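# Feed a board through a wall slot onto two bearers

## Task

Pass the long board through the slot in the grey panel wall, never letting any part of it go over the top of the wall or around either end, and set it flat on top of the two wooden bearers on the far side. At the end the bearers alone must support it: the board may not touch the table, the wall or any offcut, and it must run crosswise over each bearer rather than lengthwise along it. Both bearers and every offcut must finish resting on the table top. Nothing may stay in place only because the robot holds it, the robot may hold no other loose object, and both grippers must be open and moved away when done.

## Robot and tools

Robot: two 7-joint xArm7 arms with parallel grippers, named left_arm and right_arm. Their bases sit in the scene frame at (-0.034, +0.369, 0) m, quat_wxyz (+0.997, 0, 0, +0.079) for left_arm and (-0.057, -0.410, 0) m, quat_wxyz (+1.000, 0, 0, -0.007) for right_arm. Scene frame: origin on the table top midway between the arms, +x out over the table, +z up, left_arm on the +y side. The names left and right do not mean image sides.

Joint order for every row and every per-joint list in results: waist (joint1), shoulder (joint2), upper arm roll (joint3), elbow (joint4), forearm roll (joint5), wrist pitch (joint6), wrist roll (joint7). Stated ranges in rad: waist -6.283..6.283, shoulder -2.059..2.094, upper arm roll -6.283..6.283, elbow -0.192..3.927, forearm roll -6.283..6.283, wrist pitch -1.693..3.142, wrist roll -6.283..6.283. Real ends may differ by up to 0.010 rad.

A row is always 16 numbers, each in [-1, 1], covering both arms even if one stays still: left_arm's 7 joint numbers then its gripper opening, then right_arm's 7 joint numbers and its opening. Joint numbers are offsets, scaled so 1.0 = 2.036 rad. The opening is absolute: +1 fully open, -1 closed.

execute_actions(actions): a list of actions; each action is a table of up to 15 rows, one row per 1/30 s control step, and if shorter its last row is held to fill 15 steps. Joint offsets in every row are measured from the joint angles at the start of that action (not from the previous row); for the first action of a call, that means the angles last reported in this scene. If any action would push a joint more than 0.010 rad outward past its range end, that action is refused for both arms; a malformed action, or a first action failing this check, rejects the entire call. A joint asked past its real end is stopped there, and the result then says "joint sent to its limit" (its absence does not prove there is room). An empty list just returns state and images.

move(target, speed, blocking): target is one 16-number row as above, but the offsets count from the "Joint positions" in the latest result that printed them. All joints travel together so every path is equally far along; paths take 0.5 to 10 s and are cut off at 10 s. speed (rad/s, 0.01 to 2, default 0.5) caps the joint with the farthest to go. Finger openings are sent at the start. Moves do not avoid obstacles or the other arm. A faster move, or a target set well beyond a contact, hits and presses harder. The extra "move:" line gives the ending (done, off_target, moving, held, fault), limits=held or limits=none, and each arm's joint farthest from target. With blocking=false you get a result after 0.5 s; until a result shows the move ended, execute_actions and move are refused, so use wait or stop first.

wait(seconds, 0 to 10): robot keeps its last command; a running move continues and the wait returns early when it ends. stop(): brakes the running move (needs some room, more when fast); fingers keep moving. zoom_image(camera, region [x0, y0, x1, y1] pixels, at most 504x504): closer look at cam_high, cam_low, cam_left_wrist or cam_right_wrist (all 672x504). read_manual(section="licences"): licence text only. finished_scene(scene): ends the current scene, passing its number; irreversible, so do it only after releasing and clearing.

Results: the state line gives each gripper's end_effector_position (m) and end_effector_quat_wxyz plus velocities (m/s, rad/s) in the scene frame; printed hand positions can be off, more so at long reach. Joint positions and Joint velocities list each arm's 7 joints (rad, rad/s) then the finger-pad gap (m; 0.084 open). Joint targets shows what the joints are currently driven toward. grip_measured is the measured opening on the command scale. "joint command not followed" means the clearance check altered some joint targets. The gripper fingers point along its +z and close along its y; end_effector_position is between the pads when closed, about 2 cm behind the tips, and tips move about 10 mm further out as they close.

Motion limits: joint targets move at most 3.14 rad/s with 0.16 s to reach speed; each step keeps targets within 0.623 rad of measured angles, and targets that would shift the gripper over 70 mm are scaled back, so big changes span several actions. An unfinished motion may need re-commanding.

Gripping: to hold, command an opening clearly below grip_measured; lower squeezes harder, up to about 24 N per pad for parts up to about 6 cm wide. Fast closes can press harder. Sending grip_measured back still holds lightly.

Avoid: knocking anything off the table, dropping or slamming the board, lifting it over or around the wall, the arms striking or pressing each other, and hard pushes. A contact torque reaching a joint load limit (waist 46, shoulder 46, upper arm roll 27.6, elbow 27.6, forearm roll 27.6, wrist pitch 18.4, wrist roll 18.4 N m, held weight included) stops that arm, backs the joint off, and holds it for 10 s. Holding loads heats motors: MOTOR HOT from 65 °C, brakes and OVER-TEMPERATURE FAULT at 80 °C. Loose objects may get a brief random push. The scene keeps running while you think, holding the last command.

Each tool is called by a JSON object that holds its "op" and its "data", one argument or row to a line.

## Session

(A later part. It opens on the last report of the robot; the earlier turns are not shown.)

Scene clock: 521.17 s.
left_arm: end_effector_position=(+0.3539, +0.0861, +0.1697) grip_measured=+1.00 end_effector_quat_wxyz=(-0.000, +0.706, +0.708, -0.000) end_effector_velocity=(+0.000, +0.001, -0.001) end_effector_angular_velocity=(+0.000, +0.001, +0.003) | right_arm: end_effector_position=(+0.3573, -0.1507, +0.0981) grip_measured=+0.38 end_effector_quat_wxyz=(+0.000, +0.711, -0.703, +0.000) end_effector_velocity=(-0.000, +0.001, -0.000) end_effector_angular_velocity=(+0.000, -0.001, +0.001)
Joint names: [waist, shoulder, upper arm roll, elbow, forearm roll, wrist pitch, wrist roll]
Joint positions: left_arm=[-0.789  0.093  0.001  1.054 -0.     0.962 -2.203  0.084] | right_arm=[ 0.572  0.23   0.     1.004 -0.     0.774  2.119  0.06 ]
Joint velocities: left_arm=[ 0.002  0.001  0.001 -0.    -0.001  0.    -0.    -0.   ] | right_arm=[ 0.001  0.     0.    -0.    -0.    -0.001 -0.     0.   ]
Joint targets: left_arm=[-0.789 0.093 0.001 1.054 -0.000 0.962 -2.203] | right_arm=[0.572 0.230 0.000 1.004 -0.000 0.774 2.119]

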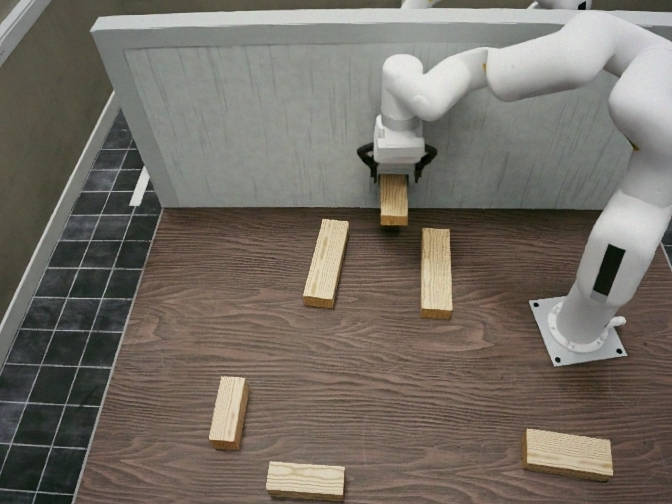

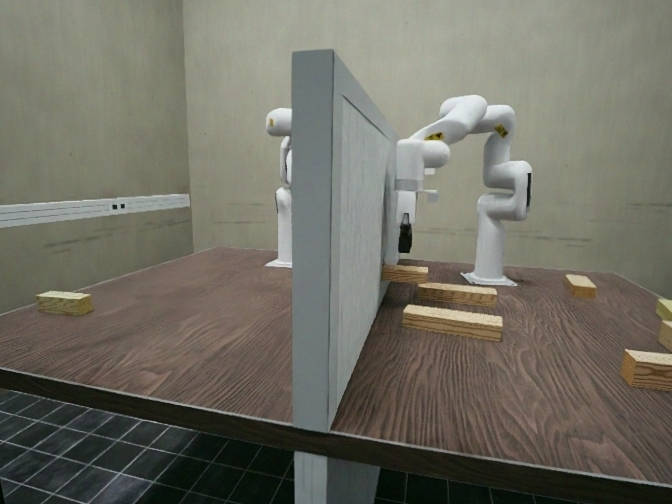

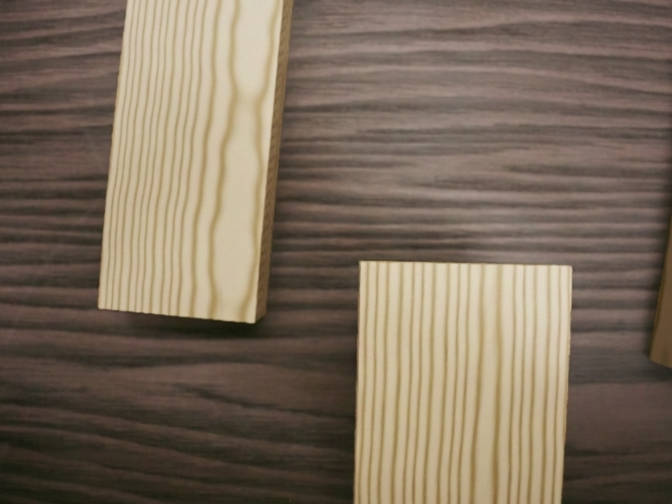

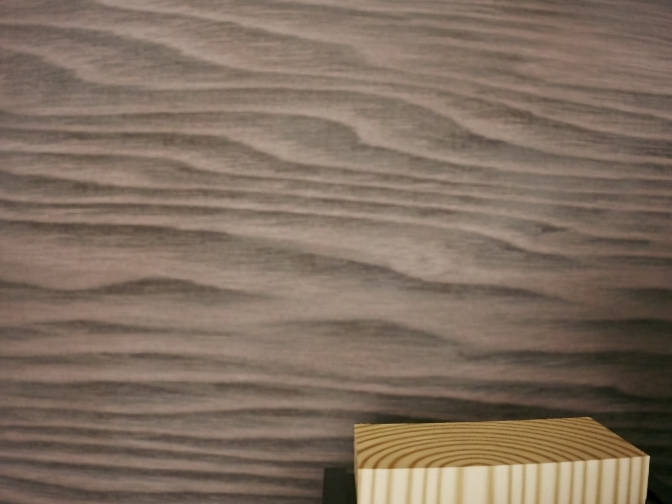

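{"op": "move", "data": {
  "target": [-0.0026,0.061,-0.0005,-0.0367,0,-0.0982,0.0059,1,0.0563,0.0571,0,0.0833,0,0.0263,0.0561,-1],
  "speed": 0.25
}}

Scene clock: 532.37 s.
left_arm: end_effector_position=(+0.3544, +0.0820, +0.0964) grip_measured=+1.00 end_effector_quat_wxyz=(+0.001, +0.713, +0.701, -0.000) end_effector_velocity=(-0.001, +0.001, -0.002) end_effector_angular_velocity=(+0.004, +0.004, -0.000) | right_arm: end_effector_position=(+0.3564, -0.0796, +0.0985) grip_measured=+0.38 end_effector_quat_wxyz=(+0.000, +0.712, -0.703, -0.000) end_effector_velocity=(+0.001, -0.000, -0.000) end_effector_angular_velocity=(+0.000, -0.000, -0.003)
Joint names: [waist, shoulder, upper arm roll, elbow, forearm roll, wrist pitch, wrist roll]
Joint positions: left_arm=[-0.794  0.217 -0.     0.98  -0.     0.762 -2.191  0.084] | right_arm=[ 0.687  0.346  0.     1.173 -0.     0.828  2.233  0.06 ]
Joint velocities: left_arm=[-0.001  0.002  0.001 -0.003  0.001 -0.    -0.     0.   ] | right_arm=[-0.001  0.001 -0.     0.002  0.    -0.     0.001  0.   ]
Joint targets: left_arm=[-0.794 0.218 -0.000 0.980 -0.000 0.762 -2.191] | right_arm=[0.687 0.346 0.000 1.174 -0.000 0.828 2.233]
move: done; limits=none; left_arm: farthest joint: the elbow, 0.001 radians from its target (0.075 radians at the start); right_arm: farthest joint: the wrist pitch, 0.001 radians from its target (0.053 radians at the start)

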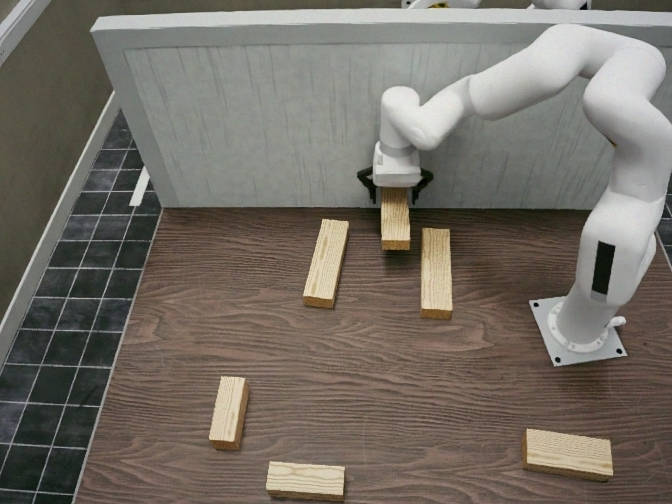

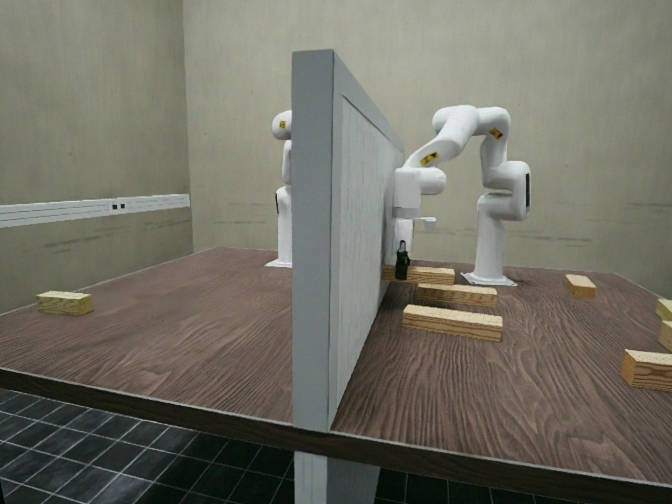

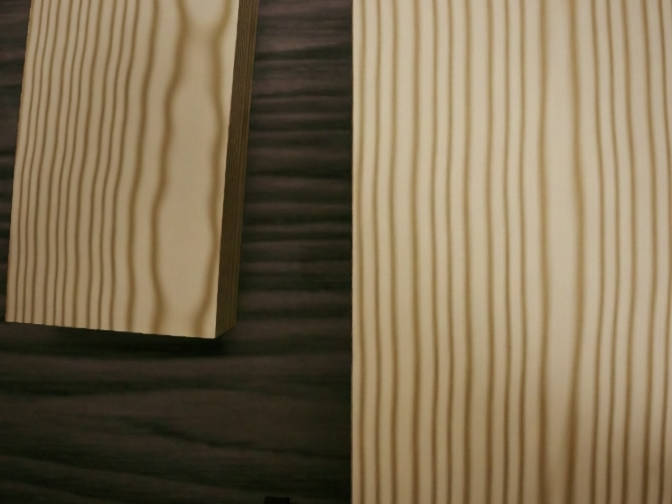

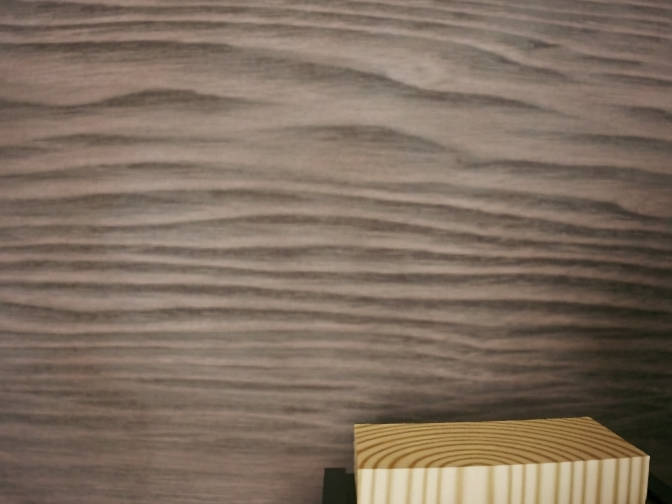

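{"op": "execute_actions", "data": {
  "actions": [
    [[-0.0003,-0.0005,0,-0.0009,0,-0.0003,-0.0003,0.88,0,0,0,0,0,0,0,-1],[-0.0007,-0.0012,0,-0.0019,0,-0.0006,-0.0007,0.76,0,0,0,0,0,0,0,-1],[-0.001,-0.0018,0,-0.0028,0,-0.0009,-0.001,0.65,0,0,0,0,0,0,0,-1],[-0.001,-0.0018,0,-0.0028,0,-0.0009,-0.001,0.56,0,0,0,0,0,0,0,-1],[-0.001,-0.0018,0,-0.0028,0,-0.0009,-0.001,0.5,0,0,0,0,0,0,0,-1],[-0.001,-0.0018,0,-0.0028,0,-0.0009,-0.001,0.45,0,0,0,0,0,0,0,-1],[-0.001,-0.0018,0,-0.0028,0,-0.0009,-0.001,0.41,0,0,0,0,0,0,0,-1],[-0.001,-0.0018,0,-0.0028,0,-0.0009,-0.001,0.37,0,0,0,0,0,0,0,-1],[-0.001,-0.0018,0,-0.0028,0,-0.0009,-0.001,0.32,0,0,0,0,0,0,0,-1],[-0.001,-0.0018,0,-0.0028,0,-0.0009,-0.001,0.25,0,0,0,0,0,0,0,-1],[-0.001,-0.0018,0,-0.0028,0,-0.0009,-0.001,0.1,0,0,0,0,0,0,0,-1],[-0.001,-0.0018,0,-0.0028,0,-0.0009,-0.001,-0.2,0,0,0,0,0,0,0,-1],[-0.001,-0.0018,0,-0.0028,0,-0.0009,-0.001,-0.5,0,0,0,0,0,0,0,-1],[-0.001,-0.0018,0,-0.0028,0,-0.0009,-0.001,-0.8,0,0,0,0,0,0,0,-1],[-0.001,-0.0018,0,-0.0028,0,-0.0009,-0.001,-1,0,0,0,0,0,0,0,-1]],
    [[0,0,0,0,0,0,0,-1,0,0,0,0,0,0,0,-0.7],[0,0,0,0,0,0,0,-1,0,0,0,0,0,0,0,-0.4],[0,0,0,0,0,0,0,-1,0,0,0,0,0,0,0,-0.1],[0,0,0,0,0,0,0,-1,0,0,0,0,0,0,0,0.15],[0,0,0,0,0,0,0,-1,0,0,0,0,0,0,0,0.3],[0,0,0,0,0,0,0,-1,0,0,0,0,0,0,0,0.38],[0,0,0,0,0,0,0,-1,0,0,0,0,0,0,0,0.44],[0,0,0,0,0,0,0,-1,0,0,0,0,0,0,0,0.5],[0,0,0,0,0,0,0,-1,0,0,0,0,0,0,0,0.58],[0,0,0,0,0,0,0,-1,0,0,0,0,0,0,0,0.68],[0,0,0,0,0,0,0,-1,0,0,0,0,0,0,0,0.78],[0,0,0,0,0,0,0,-1,0,0,0,0,0,0,0,0.88],[0,0,0,0,0,0,0,-1,0,0,0,0,0,0,0,1]]
  ]
}}

Scene clock: 551.67 s.
left_arm: end_effector_position=(+0.3532, +0.0821, +0.0966) grip_measured=+0.39 end_effector_quat_wxyz=(+0.001, +0.712, +0.702, +0.000) end_effector_velocity=(+0.000, -0.000, -0.000) end_effector_angular_velocity=(+0.000, -0.000, -0.000) | right_arm: end_effector_position=(+0.3567, -0.0799, +0.0986) grip_measured=+0.98 end_effector_quat_wxyz=(+0.000, +0.711, -0.703, +0.000) end_effector_velocity=(-0.003, +0.004, +0.001) end_effector_angular_velocity=(+0.002, +0.000, +0.010)
Joint names: [waist, shoulder, upper arm roll, elbow, forearm roll, wrist pitch, wrist roll]
Joint positions: left_arm=[-0.796  0.213  0.     0.975 -0.     0.76  -2.193  0.06 ] | right_arm=[ 0.687  0.346 -0.     1.173 -0.     0.828  2.233  0.083]
Joint velocities: left_arm=[-0.001  0.001  0.001  0.     0.001 -0.001 -0.    -0.   ] | right_arm=[ 0.004 -0.002  0.005 -0.    -0.001  0.    -0.001  0.022]
Joint targets: left_arm=[-0.796 0.213 0.000 0.975 -0.000 0.759 -2.193] | right_arm=[0.687 0.346 0.000 1.173 -0.000 0.828 2.233]

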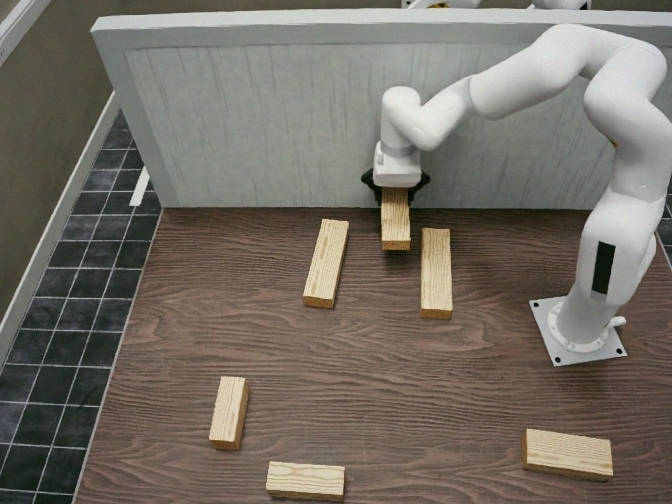

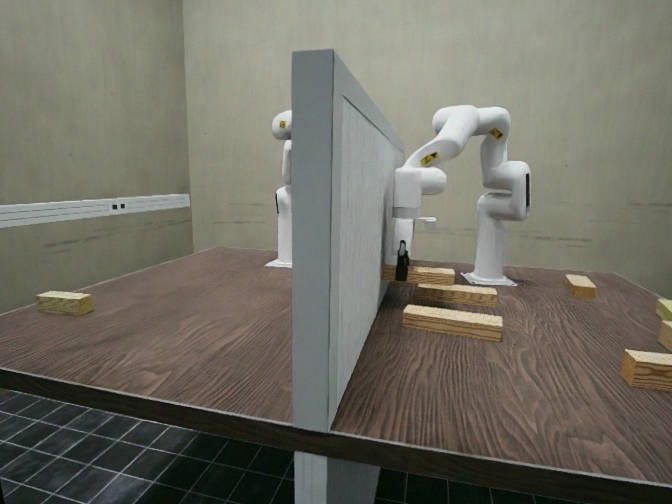

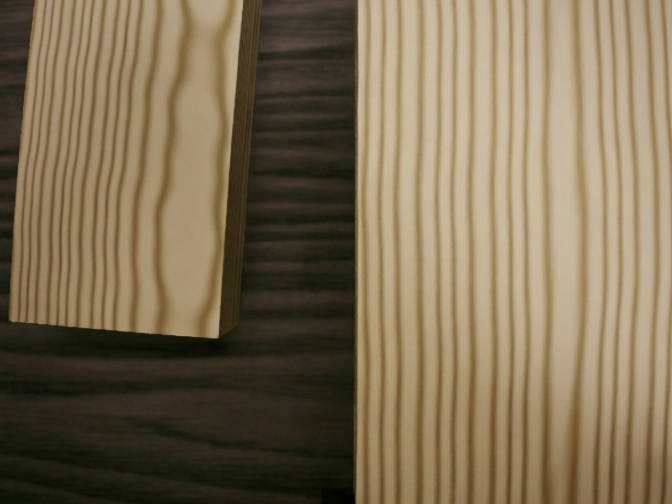

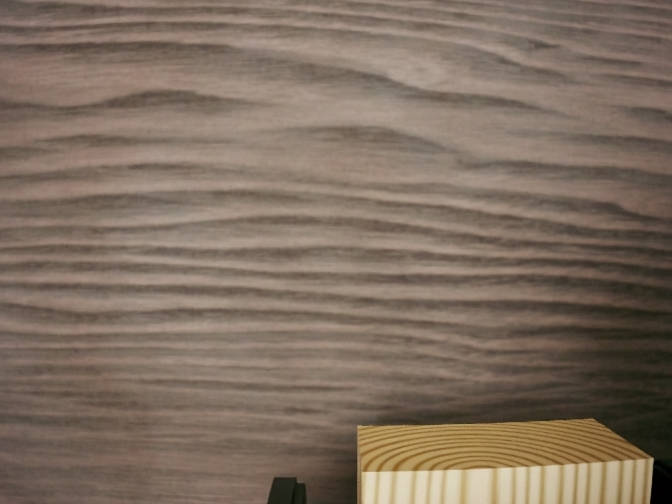

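{"op": "move", "data": {
  "target": [0.0709,-0.0614,0,-0.0748,0,-0.0133,0.0709,-1,-0.06,-0.073,0,-0.07,0,0.003,-0.06,1],
  "speed": 0.22
}}

Scene clock: 566.57 s.
left_arm: end_effector_position=(+0.3546, +0.1597, +0.1006) grip_measured=+0.38 end_effector_quat_wxyz=(+0.001, +0.713, +0.701, +0.000) end_effector_velocity=(+0.000, +0.002, -0.000) end_effector_angular_velocity=(+0.001, +0.000, +0.003) | right_arm: end_effector_position=(+0.3605, -0.1526, +0.1195) grip_measured=+1.00 end_effector_quat_wxyz=(+0.000, +0.712, -0.703, -0.000) end_effector_velocity=(+0.003, -0.003, +0.001) end_effector_angular_velocity=(+0.001, -0.003, -0.008)
Joint names: [waist, shoulder, upper arm roll, elbow, forearm roll, wrist pitch, wrist roll]
Joint positions: left_arm=[-0.652  0.089 -0.     0.823 -0.     0.733 -2.049  0.06 ] | right_arm=[ 0.565  0.198  0.     1.031 -0.     0.834  2.111  0.084]
Joint velocities: left_arm=[ 0.003 -0.001  0.002 -0.002  0.001 -0.     0.001 -0.   ] | right_arm=[-0.003 -0.002 -0.005 -0.     0.    -0.001 -0.     0.   ]
Joint targets: left_arm=[-0.652 0.088 0.000 0.823 -0.000 0.733 -2.049] | right_arm=[0.565 0.197 -0.000 1.031 -0.000 0.834 2.111]
move: done; limits=none; left_arm: farthest joint: the shoulder, 0.001 radians from its target (0.125 radians at the start); right_arm: farthest joint: the waist, 0.000 radians from its target (0.122 radians at the start)

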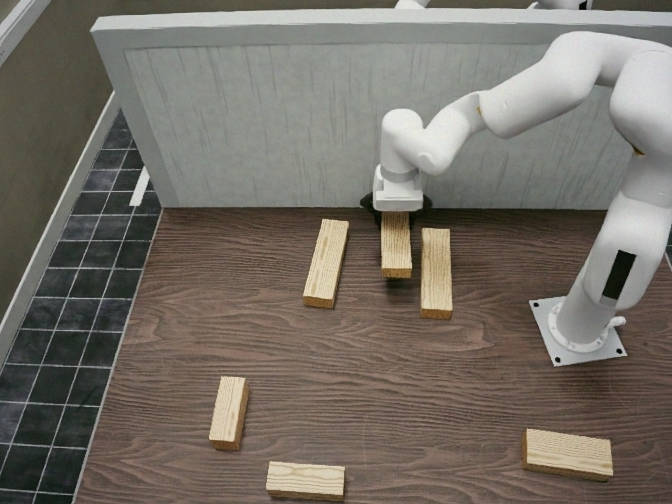

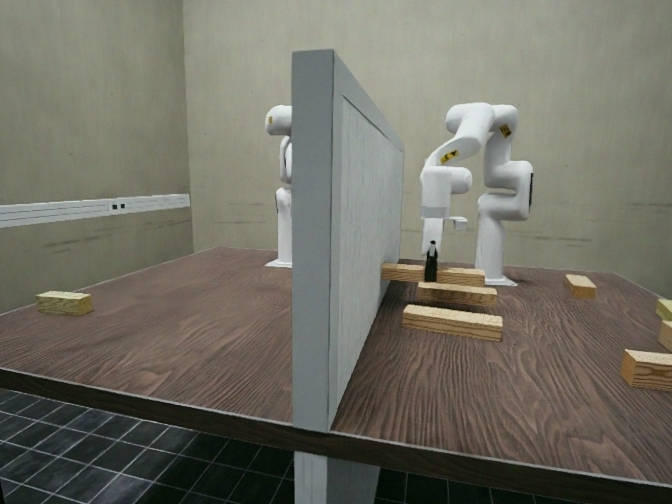

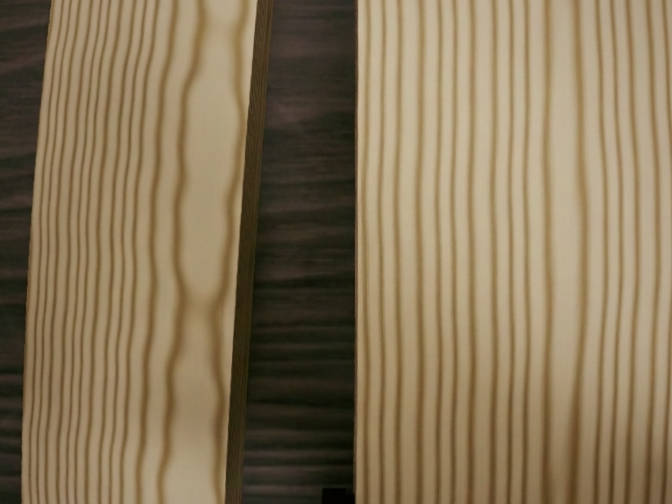

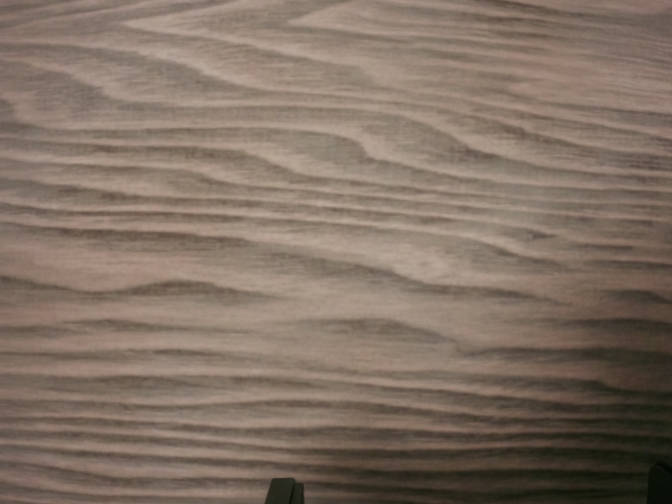

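{"op": "move", "data": {
  "target": [0.0889,-0.0467,0,-0.057,0,-0.0101,0.0889,-1,-0.06,-0.06,0,-0.04,0,0.02,0,1],
  "speed": 0.28
}}

Scene clock: 574.77 s.
left_arm: end_effector_position=(+0.3554, +0.2426, +0.1008) grip_measured=+0.38 end_effector_quat_wxyz=(+0.001, +0.713, +0.701, +0.000) end_effector_velocity=(+0.000, +0.003, +0.000) end_effector_angular_velocity=(+0.001, +0.000, +0.005) | right_arm: end_effector_position=(+0.3633, -0.2167, +0.1431) grip_measured=+1.00 end_effector_quat_wxyz=(-0.001, -0.668, +0.744, +0.000) end_effector_velocity=(+0.002, -0.003, +0.001) end_effector_angular_velocity=(+0.000, -0.002, -0.006)
Joint names: [waist, shoulder, upper arm roll, elbow, forearm roll, wrist pitch, wrist roll]
Joint positions: left_arm=[-0.472 -0.006 -0.001  0.707 -0.     0.712 -1.868  0.06 ] | right_arm=[ 0.443  0.076  0.001  0.949 -0.     0.875  2.111  0.084]
Joint velocities: left_arm=[ 0.003 -0.002  0.003 -0.001  0.001  0.001  0.001 -0.   ] | right_arm=[-0.003 -0.002 -0.004  0.001 -0.     0.001 -0.     0.   ]
Joint targets: left_arm=[-0.471 -0.007 -0.000 0.707 -0.000 0.712 -1.868] | right_arm=[0.443 0.075 0.000 0.949 -0.000 0.875 2.111]
move: done; limits=none; left_arm: farthest joint: the waist, 0.001 radians from its target (0.180 radians at the start); right_arm: farthest joint: the upper arm roll, 0.001 radians from its target (0.000 radians at the start)

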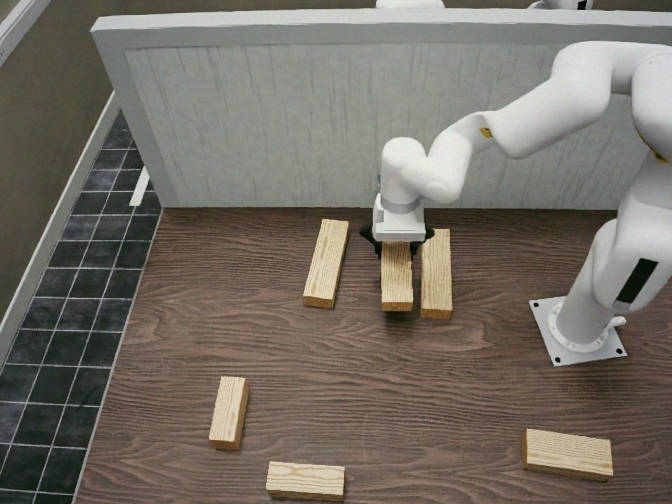

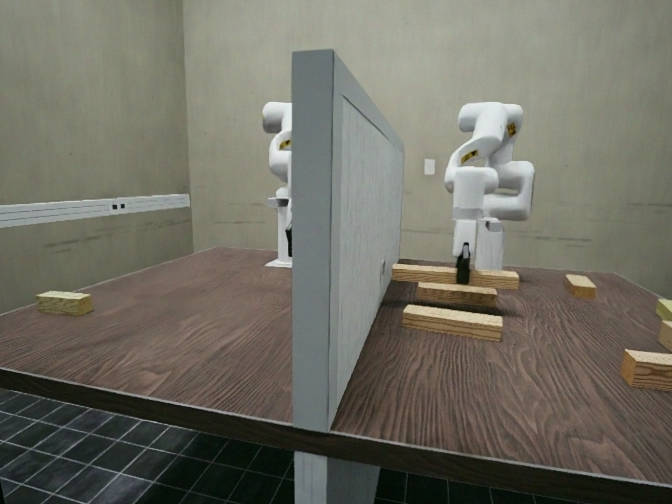

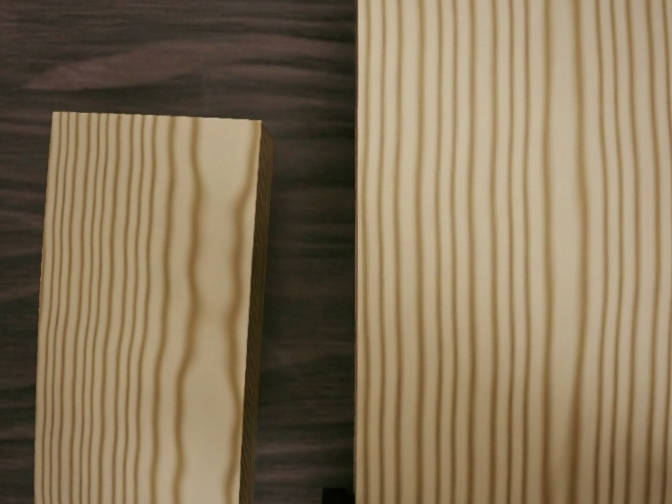

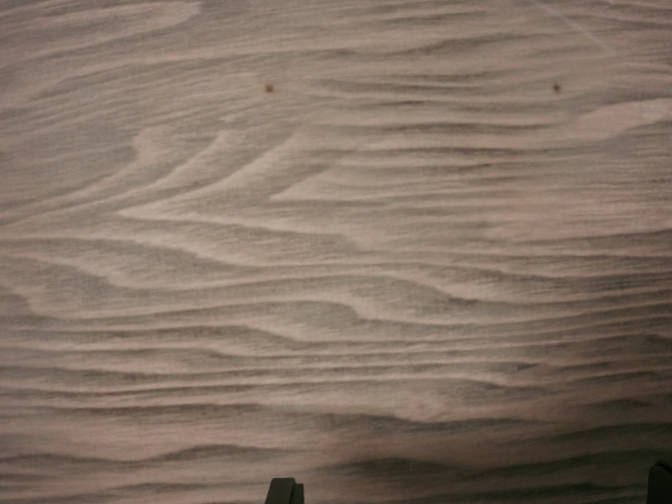

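{"op": "zoom_image", "data": {
  "camera": "cam_left_wrist",
  "region": [220, 90, 320, 190]
}}

{"op": "zoom_image", "data": {
  "camera": "cam_low",
  "region": [370, 230, 540, 350]
}}

Region (220, 90, 320, 190) of cam_left_wrist's 672x504 image, scaled by 5.040, with more detail than that image has.

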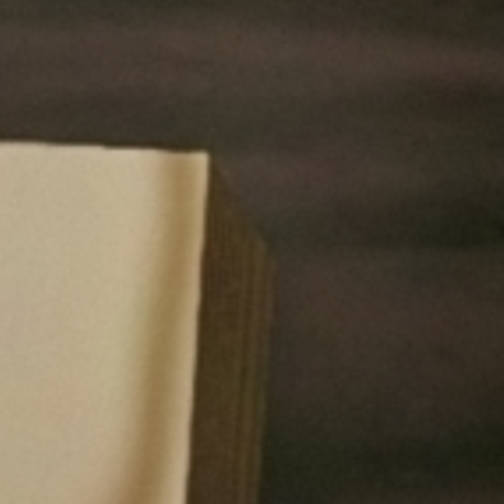

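Region (370, 230, 540, 350) of cam_low's 672x504 image, scaled by 2.965, with more detail than that image has; it fills the top 356 rows of this view, and the rest is white.

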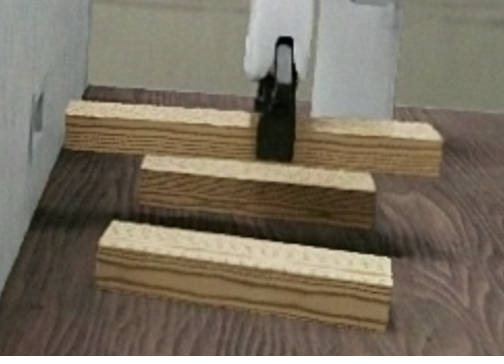

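{"op": "move", "data": {
  "target": [-0.0024,0.0526,0.0005,0.0031,0,-0.0489,-0.7224,-1,0,0,0,0,0,0,0,1],
  "speed": 1.0
}}

{"op": "zoom_image", "data": {
  "camera": "cam_low",
  "region": [390, 230, 540, 350]
}}

Scene clock: 596.13 s.
left_arm: end_effector_position=(+0.3629, +0.2385, +0.0662) grip_measured=+0.38 end_effector_quat_wxyz=(+0.000, +0.060, +0.998, -0.000) end_effector_velocity=(-0.001, -0.000, -0.001) end_effector_angular_velocity=(+0.000, +0.001, +0.000) | right_arm: end_effector_position=(+0.3633, -0.2167, +0.1431) grip_measured=+1.00 end_effector_quat_wxyz=(-0.001, -0.668, +0.744, +0.000) end_effector_velocity=(-0.000, +0.000, -0.000) end_effector_angular_velocity=(-0.000, +0.001, +0.000)
Joint names: [waist, shoulder, upper arm roll, elbow, forearm roll, wrist pitch, wrist roll]
Joint positions: left_arm=[-0.476  0.101  0.     0.714 -0.     0.612 -3.338  0.06 ] | right_arm=[ 0.443  0.076  0.001  0.949 -0.     0.875  2.111  0.084]
Joint velocities: left_arm=[-0.001  0.001 -0.    -0.001 -0.    -0.    -0.002  0.   ] | right_arm=[ 0.     0.001  0.     0.     0.     0.    -0.    -0.   ]
Joint targets: left_arm=[-0.476 0.101 0.000 0.714 -0.000 0.612 -3.339] | right_arm=[0.443 0.076 0.001 0.949 -0.000 0.875 2.111]
move: done; limits=none; left_arm: farthest joint: the waist, 0.000 radians from its target (0.006 radians at the start); right_arm: farthest joint: the waist, 0.000 radians from its target (0.000 radians at the start)

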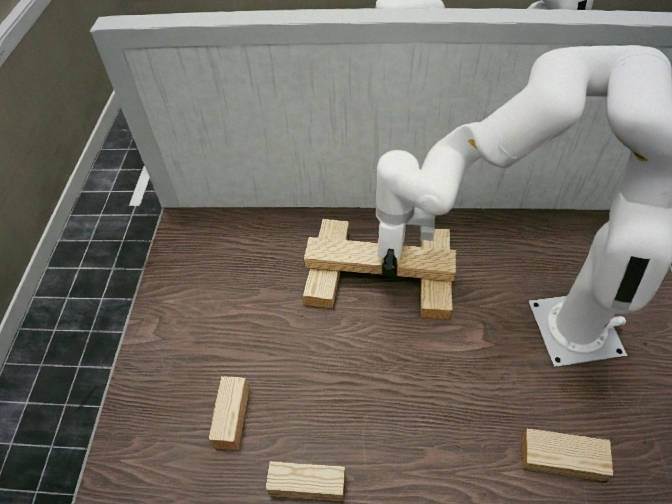

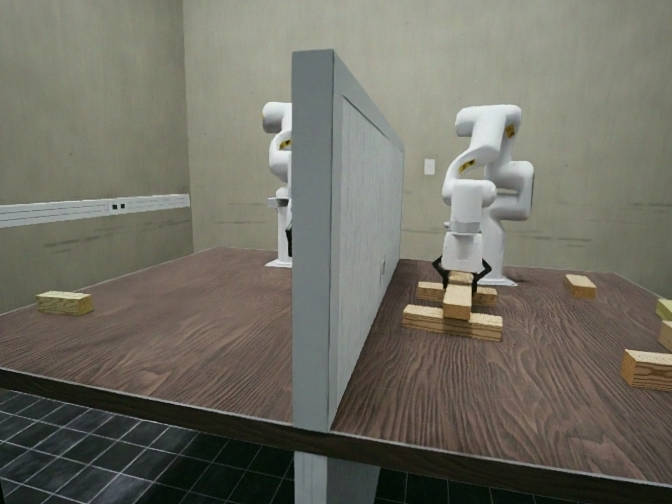

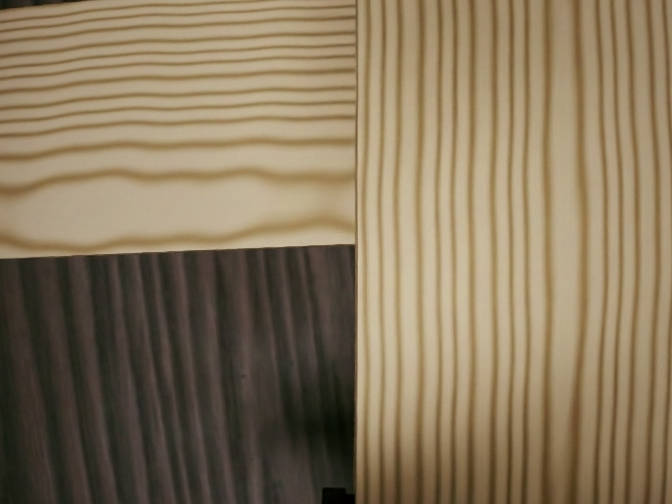

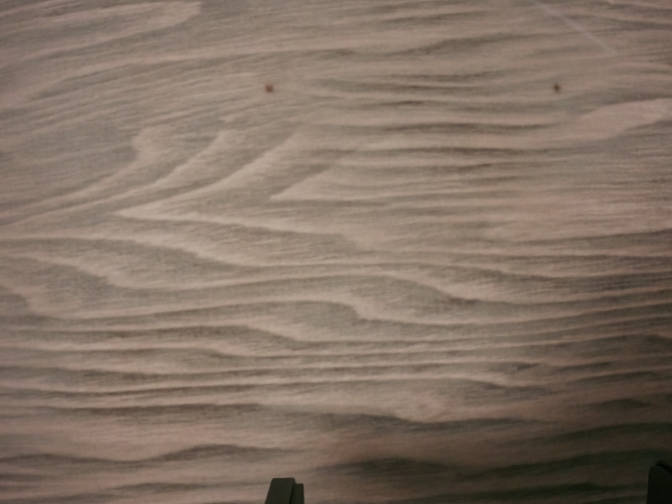

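Region (390, 230, 540, 350) of cam_low's 672x504 image, scaled by 3.360, with more detail than that image has; it fills the top 403 rows of this view, and the rest is white.

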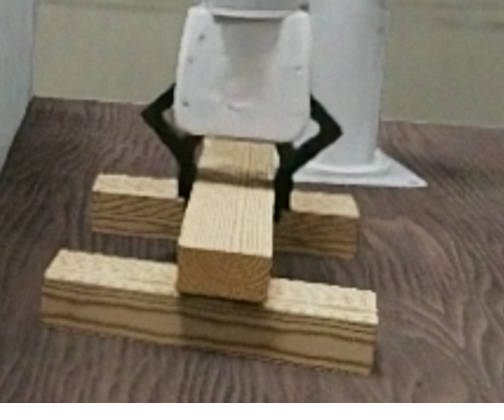

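{"op": "move", "data": {
  "target": [0,0.0119,0,-0.0023,0,-0.0142,0,-1,0,0,0,0,0,0,0,1],
  "speed": 0.06
}}

{"op": "zoom_image", "data": {
  "camera": "cam_low",
  "region": [400, 260, 520, 345]
}}

Scene clock: 602.50 s.
left_arm: end_effector_position=(+0.3642, +0.2380, +0.0584) grip_measured=+0.39 end_effector_quat_wxyz=(+0.002, +0.060, +0.998, -0.001) end_effector_velocity=(-0.001, +0.001, -0.001) end_effector_angular_velocity=(+0.002, +0.003, -0.002) | right_arm: end_effector_position=(+0.3633, -0.2167, +0.1431) grip_measured=+1.00 end_effector_quat_wxyz=(-0.001, -0.668, +0.744, +0.000) end_effector_velocity=(-0.000, -0.000, -0.000) end_effector_angular_velocity=(-0.000, +0.001, +0.000)
Joint names: [waist, shoulder, upper arm roll, elbow, forearm roll, wrist pitch, wrist roll]
Joint positions: left_arm=[-0.476  0.122  0.     0.711 -0.     0.584 -3.339  0.06 ] | right_arm=[ 0.443  0.076  0.001  0.949 -0.     0.875  2.111  0.084]
Joint velocities: left_arm=[ 0.     0.002  0.    -0.001  0.002 -0.     0.001  0.   ] | right_arm=[ 0.     0.001  0.     0.     0.     0.     0.    -0.   ]
Joint targets: left_arm=[-0.476 0.125 0.000 0.709 -0.000 0.583 -3.338] | right_arm=[0.443 0.076 0.001 0.949 -0.000 0.875 2.111]
move: done; limits=none; left_arm: farthest joint: the shoulder, 0.003 radians from its target (0.025 radians at the start); right_arm: farthest joint: the waist, 0.000 radians from its target (0.000 radians at the start)

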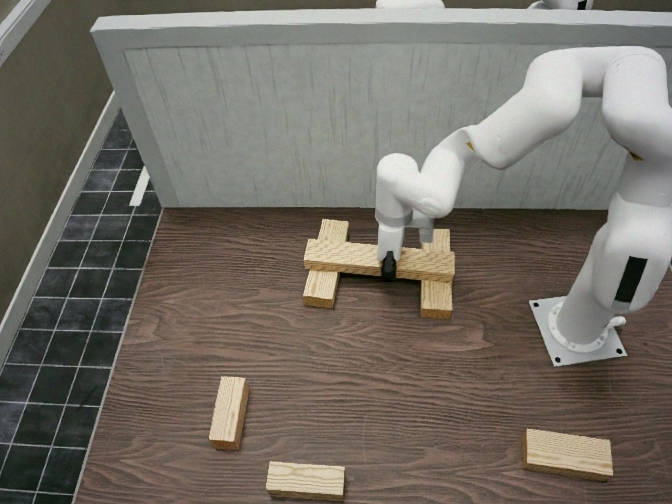

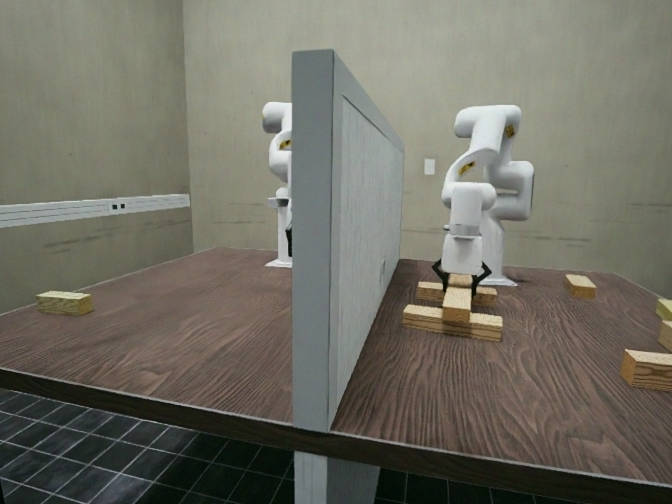

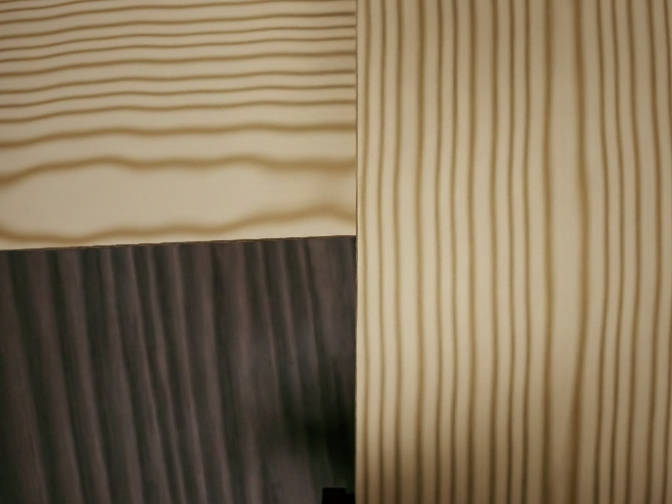

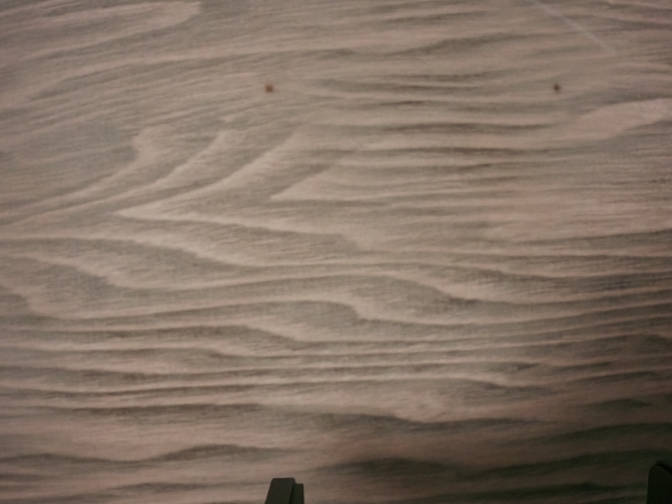

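Region (400, 260, 520, 345) of cam_low's 672x504 image, scaled by 4.200, with more detail than that image has; it fills the top 357 rows of this view, and the rest is white.

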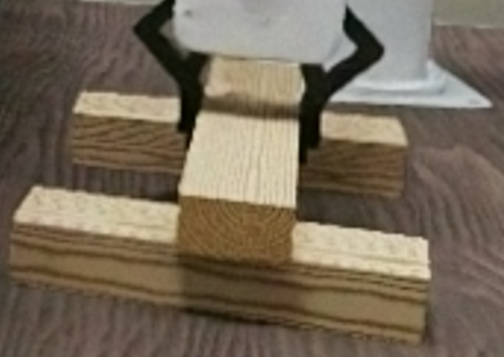

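Contact made. Releasing and lifting clear.

{"op": "execute_actions", "data": {
  "actions": [
    [[0,0,0,0,0,0,0,-0.6,0,0,0,0,0,0,0,1],[0,0,0,0,0,0,0,-0.25,0,0,0,0,0,0,0,1],[0,0,0,0,0,0,0,0.05,0,0,0,0,0,0,0,1],[0,0,0,0,0,0,0,0.22,0,0,0,0,0,0,0,1],[0,0,0,0,0,0,0,0.32,0,0,0,0,0,0,0,1],[0,0,0,0,0,0,0,0.39,0,0,0,0,0,0,0,1],[0,0,0,0,0,0,0,0.45,0,0,0,0,0,0,0,1],[0,0,0,0,0,0,0,0.52,0,0,0,0,0,0,0,1],[0,0,0,0,0,0,0,0.6,0,0,0,0,0,0,0,1],[0,0,0,0,0,0,0,0.7,0,0,0,0,0,0,0,1],[0,0,0,0,0,0,0,0.8,0,0,0,0,0,0,0,1],[0,0,0,0,0,0,0,0.9,0,0,0,0,0,0,0,1],[0,0,0,0,0,0,0,1,0,0,0,0,0,0,0,1]]
  ]
}}

{"op": "move", "data": {
  "target": [0,-0.14,0,0.048,0,0.188,0,1,0,0,0,0,0,0,0,1],
  "speed": 0.55
}}

Scene clock: 612.30 s.
left_arm: end_effector_position=(+0.3612, +0.2390, +0.0557) grip_measured=+0.98 end_effector_quat_wxyz=(-0.002, +0.061, +0.998, +0.001) end_effector_velocity=(+0.028, -0.009, +0.023) end_effector_angular_velocity=(-0.026, -0.077, +0.003) | right_arm: end_effector_position=(+0.3633, -0.2167, +0.1431) grip_measured=+1.00 end_effector_quat_wxyz=(-0.001, -0.668, +0.744, +0.000) end_effector_velocity=(-0.000, -0.000, -0.000) end_effector_angular_velocity=(+0.000, +0.000, -0.000)
Joint names: [waist, shoulder, upper arm roll, elbow, forearm roll, wrist pitch, wrist roll]
Joint positions: left_arm=[-0.477  0.125  0.     0.707 -0.     0.586 -3.339  0.083] | right_arm=[ 0.443  0.076  0.001  0.949 -0.     0.875  2.111  0.084]
Joint velocities: left_arm=[ 0.002 -0.022 -0.     0.04  -0.001 -0.02  -0.001  0.019] | right_arm=[-0.  0. -0. -0.  0. -0.  0. -0.]
Joint targets: left_arm=[-0.476 0.122 0.000 0.711 -0.000 0.584 -3.339] | right_arm=[0.443 0.076 0.001 0.949 -0.000 0.875 2.111]

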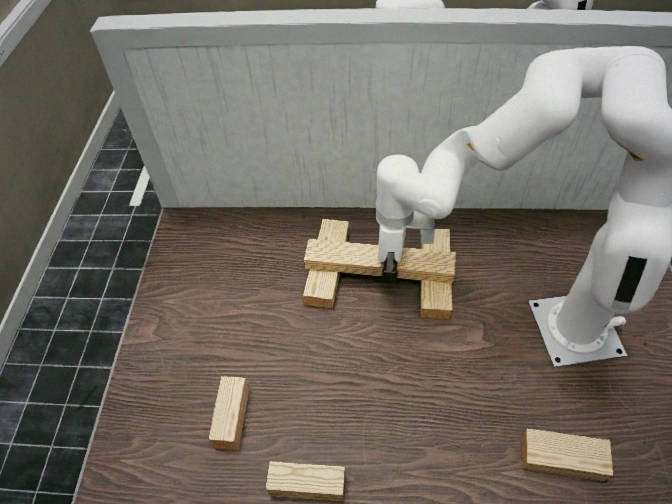

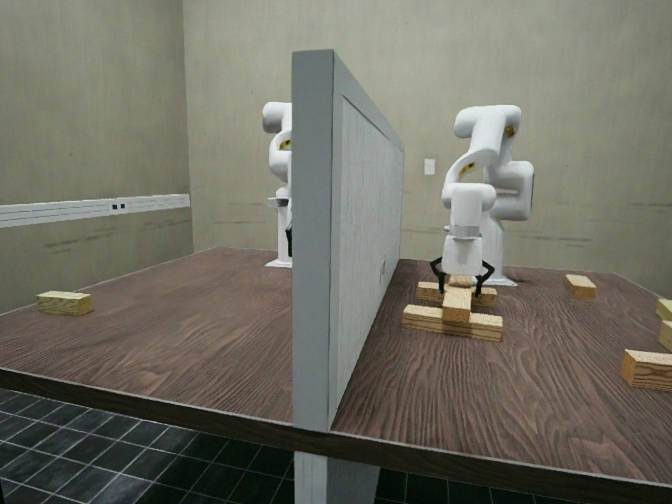

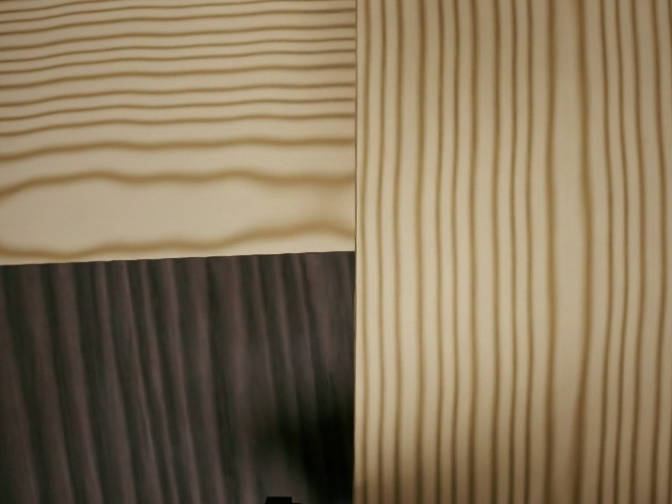

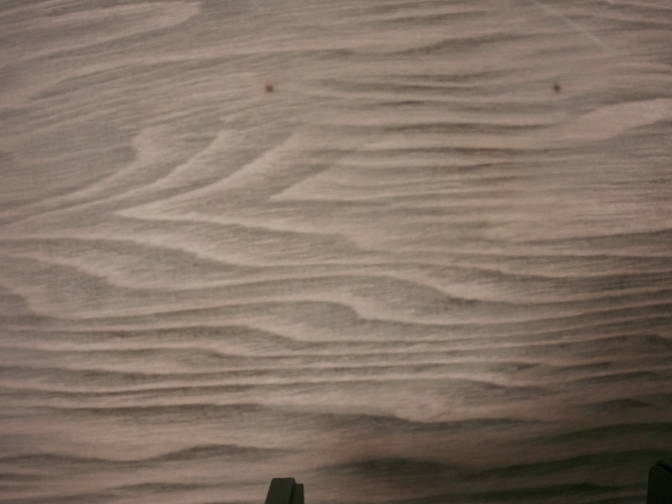

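Scene clock: 613.53 s.
left_arm: end_effector_position=(+0.3507, +0.2424, +0.1808) grip_measured=+1.00 end_effector_quat_wxyz=(-0.003, +0.061, +0.998, +0.001) end_effector_velocity=(+0.001, -0.001, +0.003) end_effector_angular_velocity=(-0.002, -0.006, -0.001) | right_arm: end_effector_position=(+0.3633, -0.2167, +0.1431) grip_measured=+1.00 end_effector_quat_wxyz=(-0.001, -0.668, +0.744, +0.000) end_effector_velocity=(+0.000, -0.000, +0.000) end_effector_angular_velocity=(+0.000, -0.001, -0.001)
Joint names: [waist, shoulder, upper arm roll, elbow, forearm roll, wrist pitch, wrist roll]
Joint positions: left_arm=[-0.477 -0.159  0.     0.804 -0.     0.969 -3.339  0.084] | right_arm=[ 0.443  0.076  0.001  0.949 -0.     0.875  2.111  0.084]
Joint velocities: left_arm=[-0.001 -0.003 -0.     0.004  0.     0.001 -0.     0.   ] | right_arm=[-0.001 -0.001 -0.    -0.    -0.     0.001  0.     0.   ]
Joint targets: left_arm=[-0.477 -0.160 0.000 0.804 -0.000 0.969 -3.339] | right_arm=[0.443 0.076 0.001 0.949 -0.000 0.875 2.111]
move: done; limits=none; left_arm: farthest joint: the shoulder, 0.001 radians from its target (0.285 radians at the start); right_arm: farthest joint: the waist, 0.000 radians from its target (0.000 radians at the start)

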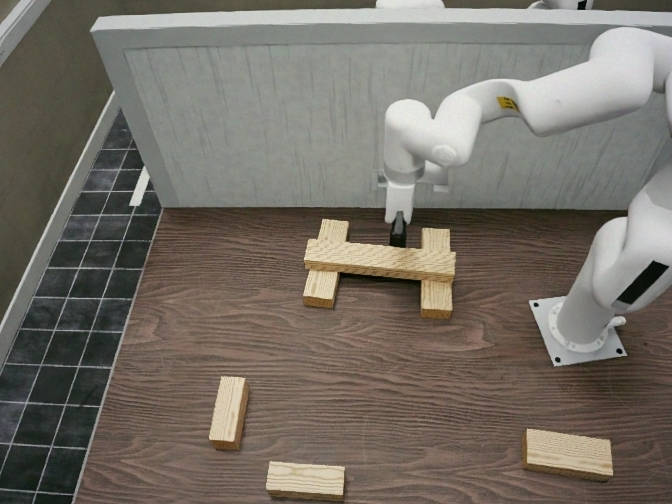

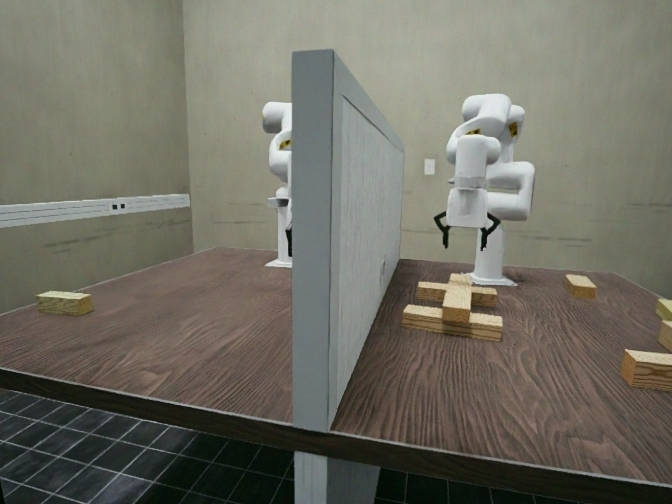

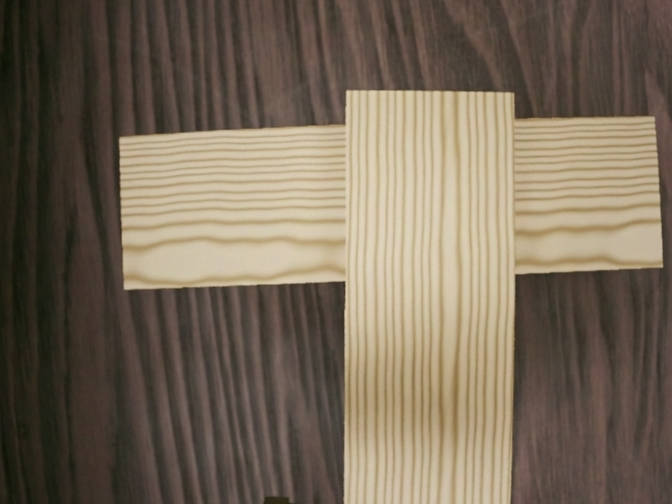

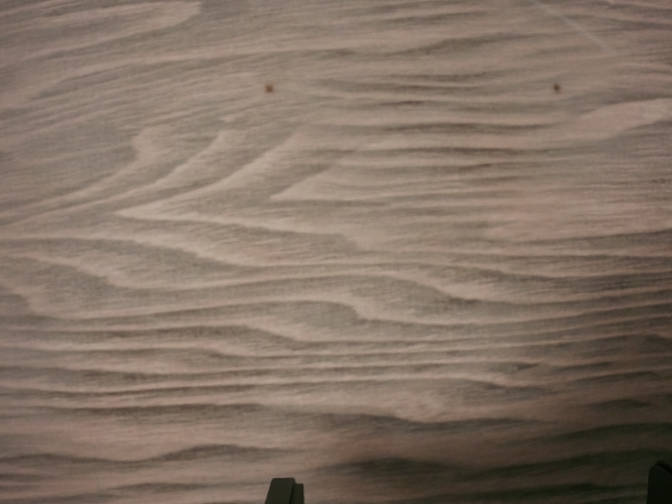

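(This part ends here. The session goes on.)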